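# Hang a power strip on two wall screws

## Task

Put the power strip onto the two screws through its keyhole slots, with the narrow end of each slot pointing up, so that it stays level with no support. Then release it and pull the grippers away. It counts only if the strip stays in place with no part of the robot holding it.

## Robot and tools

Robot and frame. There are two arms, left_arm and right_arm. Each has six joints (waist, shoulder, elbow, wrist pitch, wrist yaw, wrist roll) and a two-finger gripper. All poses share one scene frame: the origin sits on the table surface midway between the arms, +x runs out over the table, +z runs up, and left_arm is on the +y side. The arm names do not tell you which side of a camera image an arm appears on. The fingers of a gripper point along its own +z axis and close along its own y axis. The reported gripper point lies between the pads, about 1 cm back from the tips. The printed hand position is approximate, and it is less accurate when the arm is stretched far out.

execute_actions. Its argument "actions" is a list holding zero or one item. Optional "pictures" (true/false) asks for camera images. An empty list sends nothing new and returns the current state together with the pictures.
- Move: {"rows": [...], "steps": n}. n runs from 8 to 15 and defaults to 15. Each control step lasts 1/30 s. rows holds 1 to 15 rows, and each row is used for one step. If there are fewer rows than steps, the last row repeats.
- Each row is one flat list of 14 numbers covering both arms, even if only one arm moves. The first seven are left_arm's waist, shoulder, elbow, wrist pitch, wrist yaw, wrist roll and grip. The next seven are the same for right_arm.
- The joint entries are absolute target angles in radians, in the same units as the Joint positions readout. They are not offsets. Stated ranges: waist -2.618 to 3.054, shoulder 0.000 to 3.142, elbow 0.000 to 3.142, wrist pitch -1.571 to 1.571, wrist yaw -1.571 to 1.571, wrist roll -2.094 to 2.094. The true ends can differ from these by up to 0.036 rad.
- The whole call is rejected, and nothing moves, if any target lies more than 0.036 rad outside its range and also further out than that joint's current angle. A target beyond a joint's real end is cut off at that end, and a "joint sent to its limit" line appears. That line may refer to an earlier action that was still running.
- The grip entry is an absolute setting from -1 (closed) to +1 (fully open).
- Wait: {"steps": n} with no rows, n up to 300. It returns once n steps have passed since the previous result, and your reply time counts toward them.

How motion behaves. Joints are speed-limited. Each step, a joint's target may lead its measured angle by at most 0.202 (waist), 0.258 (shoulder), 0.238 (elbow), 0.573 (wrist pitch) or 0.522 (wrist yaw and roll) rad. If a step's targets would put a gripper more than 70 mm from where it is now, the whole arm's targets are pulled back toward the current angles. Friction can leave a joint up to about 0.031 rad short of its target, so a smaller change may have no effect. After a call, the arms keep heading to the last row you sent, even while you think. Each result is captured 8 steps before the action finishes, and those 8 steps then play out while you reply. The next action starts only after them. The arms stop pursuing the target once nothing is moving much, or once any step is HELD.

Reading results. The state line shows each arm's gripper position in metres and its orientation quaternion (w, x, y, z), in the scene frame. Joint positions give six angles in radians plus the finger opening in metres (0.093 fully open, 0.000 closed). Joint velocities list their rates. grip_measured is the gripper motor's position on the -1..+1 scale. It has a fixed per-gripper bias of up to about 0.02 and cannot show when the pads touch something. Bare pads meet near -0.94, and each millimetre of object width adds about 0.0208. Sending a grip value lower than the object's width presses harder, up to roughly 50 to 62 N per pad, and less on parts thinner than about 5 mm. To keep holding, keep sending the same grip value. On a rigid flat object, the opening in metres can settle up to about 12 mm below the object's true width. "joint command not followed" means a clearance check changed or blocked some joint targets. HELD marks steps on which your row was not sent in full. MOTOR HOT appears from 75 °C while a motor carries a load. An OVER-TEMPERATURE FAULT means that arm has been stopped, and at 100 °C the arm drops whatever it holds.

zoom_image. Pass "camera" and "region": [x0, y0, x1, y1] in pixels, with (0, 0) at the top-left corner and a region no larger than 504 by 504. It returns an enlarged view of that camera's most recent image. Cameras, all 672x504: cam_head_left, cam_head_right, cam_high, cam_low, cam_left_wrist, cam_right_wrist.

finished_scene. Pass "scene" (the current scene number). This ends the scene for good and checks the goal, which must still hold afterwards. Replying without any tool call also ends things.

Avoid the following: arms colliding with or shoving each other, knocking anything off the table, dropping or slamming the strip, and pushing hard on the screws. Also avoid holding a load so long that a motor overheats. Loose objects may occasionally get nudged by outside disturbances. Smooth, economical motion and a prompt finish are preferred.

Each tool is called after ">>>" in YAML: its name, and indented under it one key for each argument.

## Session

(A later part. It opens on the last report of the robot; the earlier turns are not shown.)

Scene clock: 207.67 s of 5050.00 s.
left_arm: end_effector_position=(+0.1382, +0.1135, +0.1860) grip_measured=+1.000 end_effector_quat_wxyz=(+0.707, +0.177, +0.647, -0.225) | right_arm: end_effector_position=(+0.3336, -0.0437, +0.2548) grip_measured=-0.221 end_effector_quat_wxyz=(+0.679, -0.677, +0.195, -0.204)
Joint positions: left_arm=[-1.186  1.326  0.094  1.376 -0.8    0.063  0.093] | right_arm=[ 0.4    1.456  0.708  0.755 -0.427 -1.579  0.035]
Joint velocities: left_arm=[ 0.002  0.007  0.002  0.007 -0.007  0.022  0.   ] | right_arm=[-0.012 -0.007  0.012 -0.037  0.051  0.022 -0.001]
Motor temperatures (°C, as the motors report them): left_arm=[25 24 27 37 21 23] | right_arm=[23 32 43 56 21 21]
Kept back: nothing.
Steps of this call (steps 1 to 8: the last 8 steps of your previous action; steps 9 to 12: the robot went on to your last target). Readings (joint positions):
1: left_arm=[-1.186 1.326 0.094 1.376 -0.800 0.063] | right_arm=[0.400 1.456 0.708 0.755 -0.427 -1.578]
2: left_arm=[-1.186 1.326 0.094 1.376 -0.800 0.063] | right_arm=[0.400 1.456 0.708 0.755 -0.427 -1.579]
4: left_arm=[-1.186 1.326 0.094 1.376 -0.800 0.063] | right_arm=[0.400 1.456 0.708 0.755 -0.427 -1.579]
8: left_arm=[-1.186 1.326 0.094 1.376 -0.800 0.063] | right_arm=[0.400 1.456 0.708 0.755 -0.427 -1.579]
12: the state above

>>> execute_actions:
  actions:
    - {"rows": [[-1.174,1.339,0.075,1.392,-0.794,0.068,1.0, 0.402,1.440,0.718,0.882,-0.426,-1.578,-0.27],[-1.174,1.339,0.075,1.392,-0.794,0.068,1.0, 0.402,1.450,0.718,0.886,-0.426,-1.578,-0.27],[-1.174,1.339,0.075,1.392,-0.794,0.068,1.0, 0.402,1.457,0.718,0.891,-0.426,-1.578,-0.27],[-1.174,1.339,0.075,1.392,-0.794,0.068,1.0, 0.402,1.455,0.716,0.896,-0.426,-1.578,-0.27],[-1.174,1.339,0.075,1.392,-0.794,0.068,1.0, 0.402,1.455,0.714,0.901,-0.426,-1.578,-0.27],[-1.174,1.339,0.075,1.392,-0.794,0.068,1.0, 0.402,1.456,0.712,0.906,-0.426,-1.578,-0.27],[-1.174,1.339,0.075,1.392,-0.794,0.068,1.0, 0.402,1.457,0.710,0.910,-0.426,-1.578,-0.27],[-1.174,1.339,0.075,1.392,-0.794,0.068,1.0, 0.402,1.458,0.708,0.914,-0.426,-1.578,-0.27],[-1.174,1.339,0.075,1.392,-0.794,0.068,1.0, 0.402,1.459,0.707,0.917,-0.426,-1.578,-0.27],[-1.174,1.339,0.075,1.392,-0.794,0.068,1.0, 0.402,1.460,0.706,0.920,-0.426,-1.578,-0.27]], "steps": 15}

>>> execute_actions:
  actions:
    - {"steps": 12}

Scene clock: 208.87 s of 5050.00 s.
left_arm: end_effector_position=(+0.1382, +0.1135, +0.1860) grip_measured=+1.000 end_effector_quat_wxyz=(+0.707, +0.177, +0.647, -0.225) | right_arm: end_effector_position=(+0.3334, -0.0440, +0.2450) grip_measured=-0.221 end_effector_quat_wxyz=(+0.674, -0.683, +0.200, -0.200)
Joint positions: left_arm=[-1.186  1.326  0.094  1.376 -0.8    0.063  0.093] | right_arm=[ 0.4    1.466  0.694  0.759 -0.426 -1.581  0.035]
Joint velocities: left_arm=[ 0.012  0.002 -0.007 -0.022  0.007 -0.066  0.   ] | right_arm=[-0.007  0.027 -0.042  0.125  0.037 -0.051  0.   ]
Motor temperatures (°C, as the motors report them): left_arm=[25 24 27 37 21 23] | right_arm=[23 32 43 56 21 21]
Steps of this call (steps 1 to 15: the robot went on to your last target; steps 16 to 29: nothing new was sent; steps 30 to 36: the first 7 steps of this action). Readings (joint positions):
30: left_arm=[-1.186 1.326 0.094 1.376 -0.800 0.063] | right_arm=[0.400 1.456 0.707 0.755 -0.427 -1.579]
31: left_arm=[-1.186 1.326 0.094 1.376 -0.800 0.063] | right_arm=[0.400 1.456 0.706 0.755 -0.427 -1.579]
33: left_arm=[-1.186 1.326 0.094 1.376 -0.800 0.063] | right_arm=[0.400 1.460 0.702 0.755 -0.426 -1.579]
36: the state above

Scene clock: 209.27 s of 5050.00 s.
left_arm: end_effector_position=(+0.1382, +0.1135, +0.1860) grip_measured=+1.000 end_effector_quat_wxyz=(+0.707, +0.177, +0.647, -0.225) | right_arm: end_effector_position=(+0.3333, -0.0441, +0.2450) grip_measured=-0.221 end_effector_quat_wxyz=(+0.675, -0.681, +0.198, -0.202)
Joint positions: left_arm=[-1.186  1.326  0.094  1.376 -0.8    0.063  0.093] | right_arm=[ 0.4    1.469  0.69   0.773 -0.426 -1.582  0.035]
Joint velocities: left_arm=[ 0.007 -0.007 -0.017  0.037 -0.095 -0.051  0.   ] | right_arm=[ 0.012  0.007 -0.002 -0.037  0.037  0.022 -0.002]
Motor temperatures (°C, as the motors report them): left_arm=[25 24 27 37 21 23] | right_arm=[23 32 43 56 21 21]
Kept back: nothing.
Steps of this call (steps 1 to 8: the last 8 steps of your previous action; steps 9 to 12: the robot went on to your last target). Readings (joint positions):
1: left_arm=[-1.186 1.326 0.094 1.376 -0.800 0.063] | right_arm=[0.400 1.467 0.693 0.761 -0.426 -1.581]
2: left_arm=[-1.186 1.326 0.094 1.376 -0.800 0.063] | right_arm=[0.400 1.467 0.692 0.764 -0.426 -1.582]
4: left_arm=[-1.186 1.326 0.094 1.376 -0.800 0.063] | right_arm=[0.400 1.468 0.691 0.769 -0.426 -1.582]
8: left_arm=[-1.186 1.326 0.094 1.376 -0.800 0.063] | right_arm=[0.400 1.469 0.690 0.772 -0.426 -1.582]
12: the state above

>>> execute_actions:
  actions:
    - {"rows": [[-1.174,1.339,0.075,1.392,-0.794,0.068,1.0, 0.401,1.450,0.715,0.910,-0.426,-1.580,-0.27],[-1.174,1.339,0.075,1.392,-0.794,0.068,1.0, 0.400,1.450,0.715,0.898,-0.426,-1.581,-0.27],[-1.174,1.339,0.075,1.392,-0.794,0.068,1.0, 0.400,1.451,0.714,0.886,-0.426,-1.582,-0.27],[-1.174,1.339,0.075,1.392,-0.794,0.068,1.0, 0.400,1.452,0.712,0.874,-0.426,-1.582,-0.27],[-1.174,1.339,0.075,1.392,-0.794,0.068,1.0, 0.400,1.454,0.710,0.862,-0.426,-1.582,-0.27],[-1.174,1.339,0.075,1.392,-0.794,0.068,1.0, 0.400,1.456,0.708,0.850,-0.426,-1.582,-0.27],[-1.174,1.339,0.075,1.392,-0.794,0.068,1.0, 0.400,1.458,0.706,0.838,-0.426,-1.582,-0.27],[-1.174,1.339,0.075,1.392,-0.794,0.068,1.0, 0.400,1.460,0.703,0.826,-0.426,-1.582,-0.27],[-1.174,1.339,0.075,1.392,-0.794,0.068,1.0, 0.400,1.462,0.700,0.814,-0.426,-1.582,-0.27],[-1.174,1.339,0.075,1.392,-0.794,0.068,1.0, 0.400,1.464,0.697,0.802,-0.426,-1.582,-0.27],[-1.174,1.339,0.075,1.392,-0.794,0.068,1.0, 0.400,1.466,0.694,0.790,-0.426,-1.582,-0.27],[-1.174,1.339,0.075,1.392,-0.794,0.068,1.0, 0.400,1.468,0.692,0.780,-0.426,-1.582,-0.27],[-1.174,1.339,0.075,1.392,-0.794,0.068,1.0, 0.400,1.469,0.690,0.775,-0.426,-1.582,-0.27]], "steps": 15}

>>> execute_actions:
  actions:
    - {"steps": 10}
  pictures: true

Scene clock: 210.47 s of 5050.00 s.
left_arm: end_effector_position=(+0.1382, +0.1135, +0.1860) grip_measured=+1.000 end_effector_quat_wxyz=(+0.707, +0.177, +0.647, -0.225) | right_arm: end_effector_position=(+0.3333, -0.0441, +0.2440) grip_measured=-0.221 end_effector_quat_wxyz=(+0.674, -0.682, +0.199, -0.201)
Joint positions: left_arm=[-1.186  1.326  0.094  1.376 -0.8    0.063  0.093] | right_arm=[ 0.4    1.469  0.69   0.769 -0.426 -1.582  0.035]
Joint velocities: left_arm=[-0.002  0.007  0.002  0.007  0.022 -0.066  0.   ] | right_arm=[-0.002 -0.012 -0.002 -0.022  0.081  0.051  0.   ]
Motor temperatures (°C, as the motors report them): left_arm=[25 24 27 37 21 23] | right_arm=[23 32 42 56 21 21]
Steps of this call (steps 1 to 29: the robot went on to your last target; steps 30 to 36: the first 7 steps of this action). Readings (joint positions):
30: left_arm=[-1.186 1.326 0.094 1.376 -0.800 0.063] | right_arm=[0.400 1.469 0.690 0.773 -0.426 -1.582]
31: left_arm=[-1.186 1.326 0.094 1.376 -0.800 0.063] | right_arm=[0.400 1.469 0.690 0.773 -0.426 -1.582]
33: left_arm=[-1.186 1.326 0.094 1.376 -0.800 0.063] | right_arm=[0.400 1.469 0.690 0.771 -0.426 -1.582]
36: the state above

Scene clock: 210.80 s of 5050.00 s.
left_arm: end_effector_position=(+0.1382, +0.1135, +0.1860) grip_measured=+1.000 end_effector_quat_wxyz=(+0.707, +0.177, +0.647, -0.225) | right_arm: end_effector_position=(+0.3333, -0.0441, +0.2431) grip_measured=-0.221 end_effector_quat_wxyz=(+0.673, -0.683, +0.200, -0.200)
Joint positions: left_arm=[-1.186  1.326  0.094  1.376 -0.8    0.063  0.093] | right_arm=[ 0.4    1.469  0.69   0.764 -0.426 -1.582  0.035]
Joint velocities: left_arm=[-0.032 -0.002 -0.012  0.007 -0.022 -0.11   0.   ] | right_arm=[-0.012 -0.017 -0.017  0.037 -0.037 -0.007 -0.   ]
Motor temperatures (°C, as the motors report them): left_arm=[25 24 27 37 21 23] | right_arm=[23 32 42 56 21 21]
Kept back: nothing.
Steps of this call (steps 1 to 8: the last 8 steps of your previous action; steps 9 to 10: the robot went on to your last target). Readings (joint positions):
1: left_arm=[-1.186 1.326 0.094 1.376 -0.800 0.063] | right_arm=[0.400 1.469 0.690 0.768 -0.426 -1.582]
2: left_arm=[-1.186 1.326 0.094 1.376 -0.800 0.063] | right_arm=[0.400 1.469 0.690 0.767 -0.426 -1.582]
4: left_arm=[-1.186 1.326 0.094 1.376 -0.800 0.063] | right_arm=[0.400 1.469 0.690 0.765 -0.426 -1.582]
8: left_arm=[-1.186 1.326 0.094 1.376 -0.800 0.063] | right_arm=[0.400 1.469 0.690 0.764 -0.426 -1.582]
10: the state above

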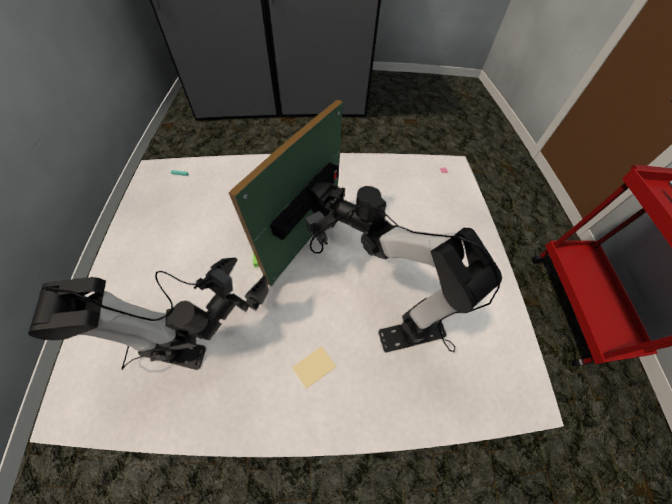

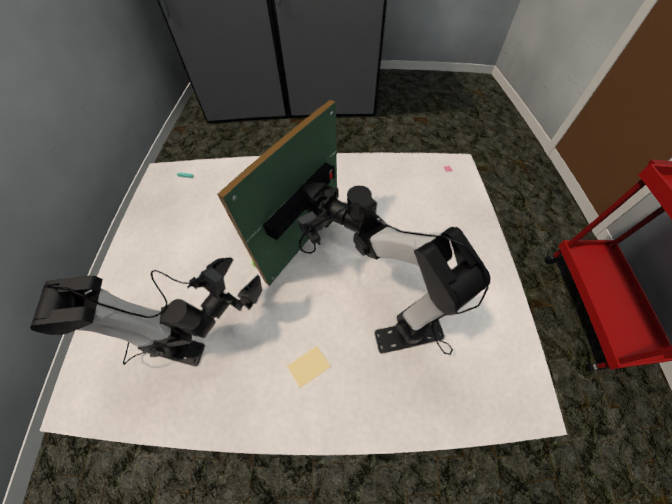

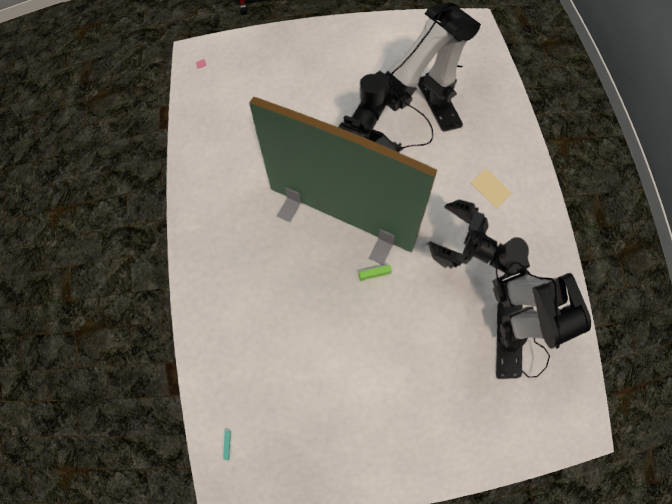

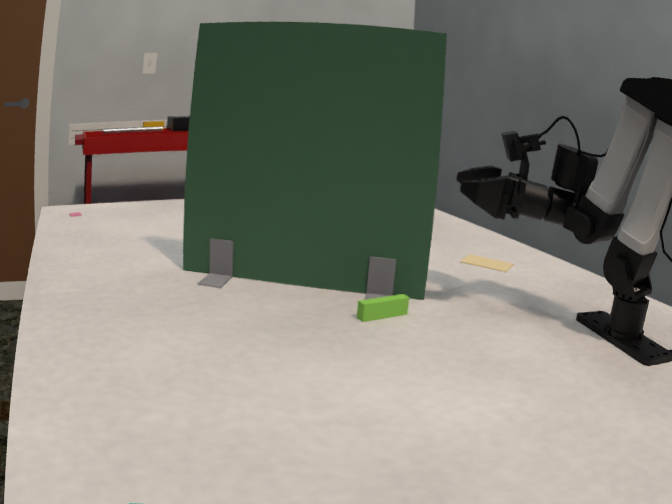

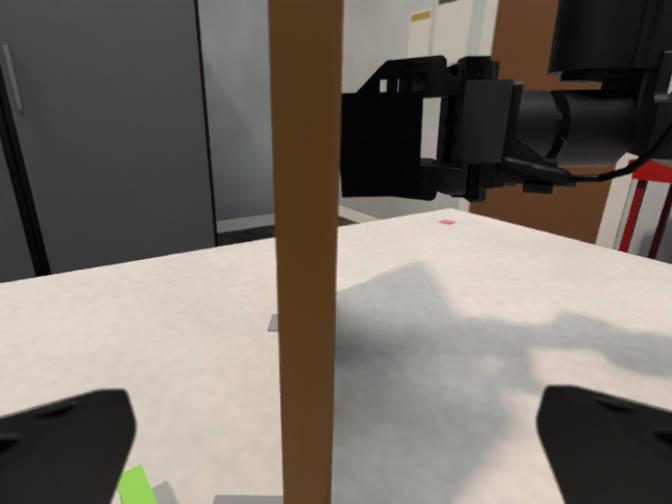

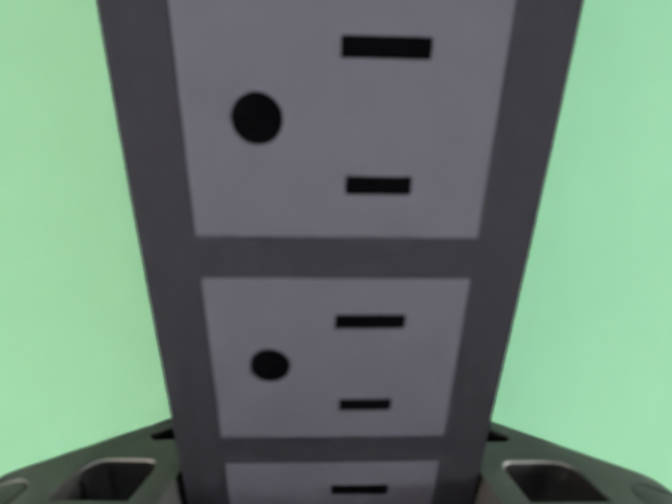

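>>> execute_actions:
  actions:
    - {"rows": [[-1.19,1.339,0.075,1.392,-0.794,0.068,1.0, 0.400,1.469,0.690,0.770,-0.426,-1.582,-0.20],[-1.21,1.339,0.075,1.392,-0.794,0.068,1.0, 0.400,1.469,0.690,0.768,-0.426,-1.582,-0.14],[-1.23,1.339,0.075,1.392,-0.794,0.068,1.0, 0.400,1.469,0.690,0.768,-0.426,-1.582,-0.08],[-1.25,1.339,0.075,1.392,-0.794,0.068,1.0, 0.400,1.469,0.690,0.768,-0.426,-1.582,-0.02],[-1.275,1.339,0.075,1.392,-0.794,0.068,1.0, 0.400,1.469,0.690,0.768,-0.426,-1.582,0.06],[-1.30,1.339,0.075,1.392,-0.794,0.068,1.0, 0.400,1.469,0.690,0.768,-0.426,-1.582,0.18],[-1.325,1.339,0.075,1.392,-0.794,0.068,1.0, 0.400,1.469,0.690,0.768,-0.426,-1.582,0.32],[-1.35,1.339,0.075,1.392,-0.794,0.068,1.0, 0.400,1.469,0.690,0.768,-0.426,-1.582,0.48],[-1.375,1.339,0.075,1.392,-0.794,0.068,1.0, 0.400,1.469,0.690,0.768,-0.426,-1.582,0.64],[-1.40,1.339,0.075,1.392,-0.794,0.068,1.0, 0.400,1.469,0.690,0.768,-0.426,-1.582,0.80],[-1.425,1.339,0.075,1.392,-0.794,0.068,1.0, 0.400,1.469,0.690,0.768,-0.426,-1.582,0.92],[-1.45,1.339,0.075,1.392,-0.794,0.068,1.0, 0.400,1.469,0.690,0.768,-0.426,-1.582,1.0],[-1.47,1.339,0.075,1.392,-0.794,0.068,1.0, 0.400,1.469,0.690,0.768,-0.426,-1.582,1.0],[-1.49,1.339,0.075,1.392,-0.794,0.068,1.0, 0.400,1.469,0.690,0.768,-0.426,-1.582,1.0],[-1.50,1.339,0.075,1.392,-0.794,0.068,1.0, 0.400,1.469,0.690,0.768,-0.426,-1.582,1.0]], "steps": 15}

>>> execute_actions:
  actions:
    - {"rows": [[-1.50,1.339,0.075,1.392,-0.794,0.068,1.0, 0.400,1.445,0.672,0.766,-0.426,-1.582,1.0],[-1.50,1.339,0.075,1.392,-0.794,0.068,1.0, 0.400,1.430,0.660,0.762,-0.426,-1.582,1.0],[-1.50,1.339,0.075,1.392,-0.794,0.068,1.0, 0.400,1.410,0.645,0.757,-0.426,-1.582,1.0],[-1.50,1.339,0.075,1.392,-0.794,0.068,1.0, 0.400,1.385,0.626,0.751,-0.426,-1.582,1.0],[-1.50,1.339,0.075,1.392,-0.794,0.068,1.0, 0.400,1.357,0.605,0.744,-0.426,-1.582,1.0],[-1.50,1.339,0.075,1.392,-0.794,0.068,1.0, 0.400,1.327,0.584,0.736,-0.426,-1.582,1.0],[-1.50,1.339,0.075,1.392,-0.794,0.068,1.0, 0.400,1.295,0.562,0.727,-0.426,-1.582,1.0],[-1.50,1.339,0.075,1.392,-0.794,0.068,1.0, 0.400,1.262,0.540,0.717,-0.426,-1.582,1.0],[-1.50,1.339,0.075,1.392,-0.794,0.068,1.0, 0.400,1.228,0.517,0.706,-0.426,-1.582,1.0],[-1.50,1.339,0.075,1.392,-0.794,0.068,1.0, 0.400,1.194,0.495,0.695,-0.426,-1.582,1.0],[-1.50,1.339,0.075,1.392,-0.794,0.068,1.0, 0.400,1.160,0.473,0.684,-0.426,-1.582,1.0],[-1.50,1.339,0.075,1.392,-0.794,0.068,1.0, 0.400,1.128,0.453,0.673,-0.426,-1.582,1.0],[-1.50,1.339,0.075,1.392,-0.794,0.068,1.0, 0.400,1.098,0.435,0.662,-0.426,-1.582,1.0],[-1.50,1.339,0.075,1.392,-0.794,0.068,1.0, 0.400,1.070,0.419,0.651,-0.426,-1.582,1.0],[-1.50,1.339,0.075,1.392,-0.794,0.068,1.0, 0.400,1.045,0.405,0.641,-0.426,-1.582,1.0]], "steps": 15}

>>> execute_actions:
  actions:
    - {"rows": [[-1.50,1.339,0.075,1.392,-0.794,0.068,1.0, 0.385,1.020,0.392,0.630,-0.426,-1.582,1.0],[-1.50,1.339,0.075,1.392,-0.794,0.068,1.0, 0.365,0.995,0.380,0.618,-0.426,-1.582,1.0],[-1.50,1.339,0.075,1.392,-0.794,0.068,1.0, 0.345,0.972,0.369,0.606,-0.426,-1.582,1.0],[-1.50,1.339,0.075,1.392,-0.794,0.068,1.0, 0.325,0.950,0.359,0.594,-0.426,-1.582,1.0],[-1.50,1.339,0.075,1.392,-0.794,0.068,1.0, 0.305,0.930,0.350,0.583,-0.426,-1.582,1.0],[-1.50,1.339,0.075,1.392,-0.794,0.068,1.0, 0.290,0.912,0.342,0.573,-0.426,-1.582,1.0],[-1.50,1.339,0.075,1.392,-0.794,0.068,1.0, 0.278,0.897,0.336,0.564,-0.426,-1.582,1.0],[-1.50,1.339,0.075,1.392,-0.794,0.068,1.0, 0.270,0.885,0.331,0.557,-0.426,-1.582,1.0]], "steps": 10}

>>> execute_actions:
  actions:
    - {"steps": 12}
  pictures: true

Scene clock: 214.47 s of 5050.00 s.
left_arm: end_effector_position=(+0.1156, +0.0997, +0.1862) grip_measured=+1.000 end_effector_quat_wxyz=(+0.696, +0.205, +0.639, -0.256) | right_arm: end_effector_position=(+0.3333, -0.0441, +0.2420) grip_measured=+0.244 end_effector_quat_wxyz=(+0.672, -0.685, +0.201, -0.199)
Joint positions: left_arm=[-1.272  1.326  0.094  1.377 -0.8    0.063  0.093] | right_arm=[ 0.4    1.469  0.69   0.76  -0.426 -1.582  0.057]
Joint velocities: left_arm=[-0.696  0.007  0.007 -0.051 -0.037  0.037  0.   ] | right_arm=[ 0.007  0.017 -0.007  0.051 -0.007 -0.066  0.153]
Motor temperatures (°C, as the motors report them): left_arm=[25 24 27 37 21 23] | right_arm=[23 31 42 54 21 21]
Steps of this call (steps 1 to 15: the robot went on to your last target; steps 16 to 90: nothing new was sent; then 0.43 s passed at rest; steps 91 to 97: the first 7 steps of this action). Readings (joint positions):
91: left_arm=[-1.186 1.326 0.094 1.376 -0.800 0.063] | right_arm=[0.400 1.469 0.690 0.764 -0.426 -1.582]
92: left_arm=[-1.188 1.326 0.094 1.376 -0.800 0.063] | right_arm=[0.400 1.469 0.690 0.764 -0.426 -1.582]
94: left_arm=[-1.208 1.326 0.094 1.376 -0.800 0.063] | right_arm=[0.400 1.469 0.690 0.763 -0.426 -1.582]
97: the state above

Scene clock: 214.97 s of 5050.00 s.
left_arm: end_effector_position=(+0.0538, +0.0735, +0.1863) grip_measured=+1.000 end_effector_quat_wxyz=(+0.664, +0.274, +0.612, -0.331) | right_arm: end_effector_position=(+0.3141, -0.0565, +0.2413) grip_measured=+0.992 end_effector_quat_wxyz=(+0.672, -0.685, +0.201, -0.199)
Joint positions: left_arm=[-1.488  1.326  0.094  1.377 -0.796  0.063  0.093] | right_arm=[ 0.4    1.375  0.609  0.745 -0.426 -1.582  0.093]
Joint velocities: left_arm=[-0.012  0.002  0.002  0.066 -0.007  0.022  0.   ] | right_arm=[-0.007 -0.872 -0.632 -0.139 -0.007  0.007 -0.   ]
Motor temperatures (°C, as the motors report them): left_arm=[25 24 27 37 21 23] | right_arm=[23 31 42 54 21 21]
Steps of this call (steps 1 to 8: the last 8 steps of your previous action; steps 9 to 15: the first 7 steps of this action). Readings (joint positions):
9: left_arm=[-1.477 1.326 0.094 1.377 -0.796 0.063] | right_arm=[0.400 1.469 0.690 0.760 -0.426 -1.582]
10: left_arm=[-1.485 1.326 0.094 1.377 -0.796 0.063] | right_arm=[0.400 1.467 0.688 0.760 -0.426 -1.582]
12: left_arm=[-1.488 1.326 0.094 1.377 -0.796 0.063] | right_arm=[0.400 1.447 0.667 0.758 -0.426 -1.582]
15: the state above

Scene clock: 215.30 s of 5050.00 s.
left_arm: end_effector_position=(+0.0538, +0.0735, +0.1863) grip_measured=+1.000 end_effector_quat_wxyz=(+0.664, +0.274, +0.612, -0.331) | right_arm: end_effector_position=(+0.2611, -0.0927, +0.2513) grip_measured=+0.992 end_effector_quat_wxyz=(+0.684, -0.671, +0.192, -0.212)
Joint positions: left_arm=[-1.488  1.326  0.094  1.377 -0.796  0.063  0.093] | right_arm=[ 0.395  1.056  0.416  0.669 -0.426 -1.582  0.093]
Joint velocities: left_arm=[-0.017 -0.007 -0.007  0.051  0.125 -0.081  0.   ] | right_arm=[-0.212 -0.735 -0.388 -0.344  0.007 -0.007 -0.   ]
Motor temperatures (°C, as the motors report them): left_arm=[25 24 27 37 21 23] | right_arm=[23 31 41 54 21 21]
Steps of this call (steps 1 to 8: the last 8 steps of your previous action; steps 9 to 10: the first 2 steps of this action). Readings (joint positions):
9: left_arm=[-1.488 1.326 0.094 1.377 -0.796 0.063] | right_arm=[0.400 1.082 0.430 0.679 -0.426 -1.582]
10: the state above

Scene clock: 215.70 s of 5050.00 s.
left_arm: end_effector_position=(+0.0538, +0.0735, +0.1863) grip_measured=+1.000 end_effector_quat_wxyz=(+0.664, +0.274, +0.612, -0.331) | right_arm: end_effector_position=(+0.2647, -0.1356, +0.2441) grip_measured=+0.992 end_effector_quat_wxyz=(+0.666, -0.663, +0.235, -0.247)
Joint positions: left_arm=[-1.488  1.326  0.094  1.377 -0.796  0.063  0.093] | right_arm=[ 0.278  0.906  0.345  0.572 -0.427 -1.582  0.093]
Joint velocities: left_arm=[ 0.002 -0.017  0.002 -0.051 -0.037 -0.037  0.   ] | right_arm=[-0.002 -0.002  0.002 -0.154  0.051  0.007 -0.   ]
Motor temperatures (°C, as the motors report them): left_arm=[25 24 27 37 21 23] | right_arm=[23 31 41 53 21 21]
Kept back: nothing.
Steps of this call (steps 1 to 8: the last 8 steps of your previous action; steps 9 to 12: the robot went on to your last target). Readings (joint positions):
1: left_arm=[-1.488 1.326 0.094 1.377 -0.796 0.063] | right_arm=[0.384 1.032 0.402 0.658 -0.427 -1.582]
2: left_arm=[-1.488 1.326 0.094 1.377 -0.796 0.063] | right_arm=[0.368 1.009 0.390 0.646 -0.427 -1.582]
4: left_arm=[-1.488 1.326 0.094 1.377 -0.796 0.063] | right_arm=[0.328 0.966 0.370 0.623 -0.427 -1.582]
8: left_arm=[-1.488 1.326 0.094 1.377 -0.796 0.063] | right_arm=[0.280 0.910 0.346 0.588 -0.427 -1.582]
12: the state above

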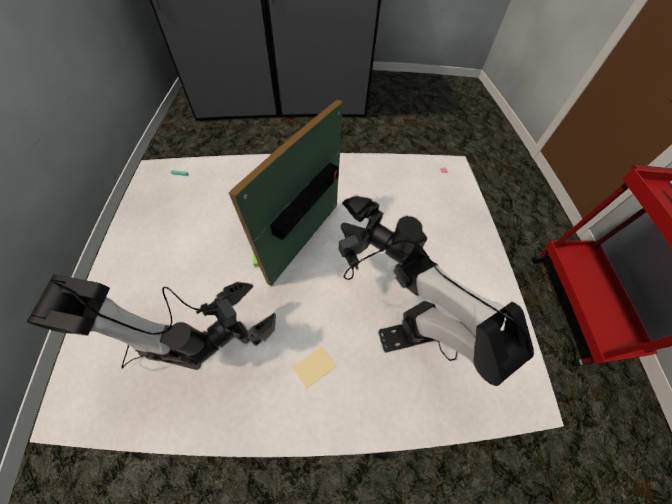

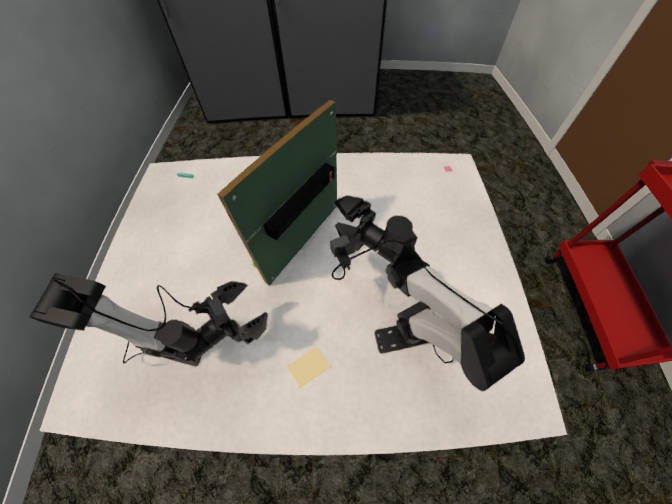

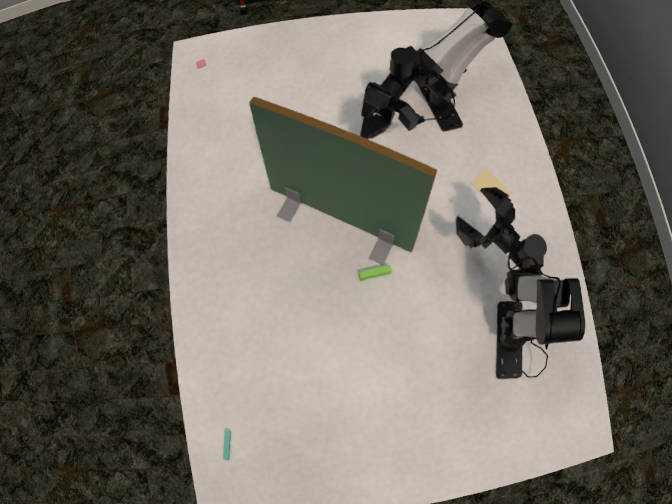

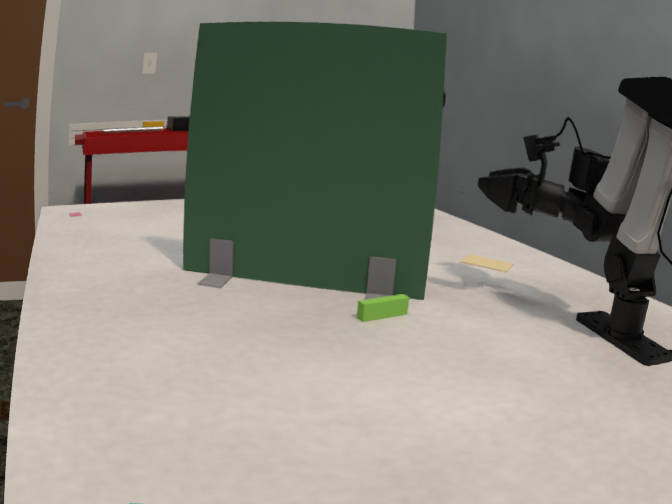

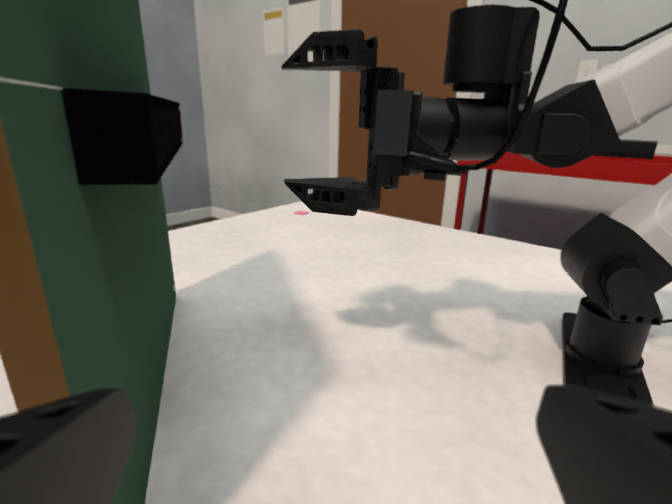

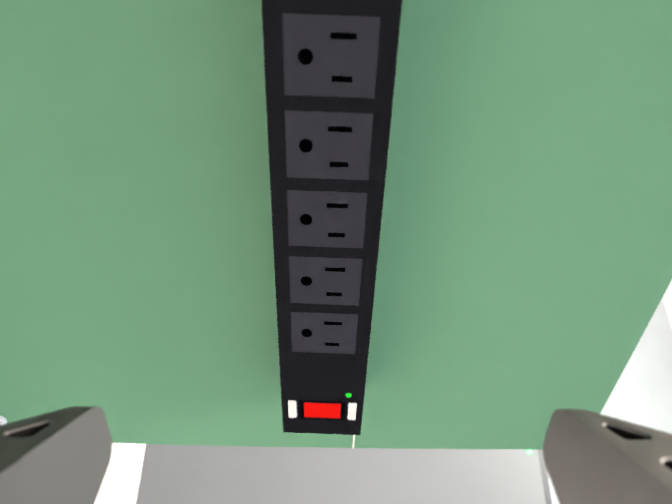

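>>> finished_scene:
  scene: 1

The scene is finished: the task was done.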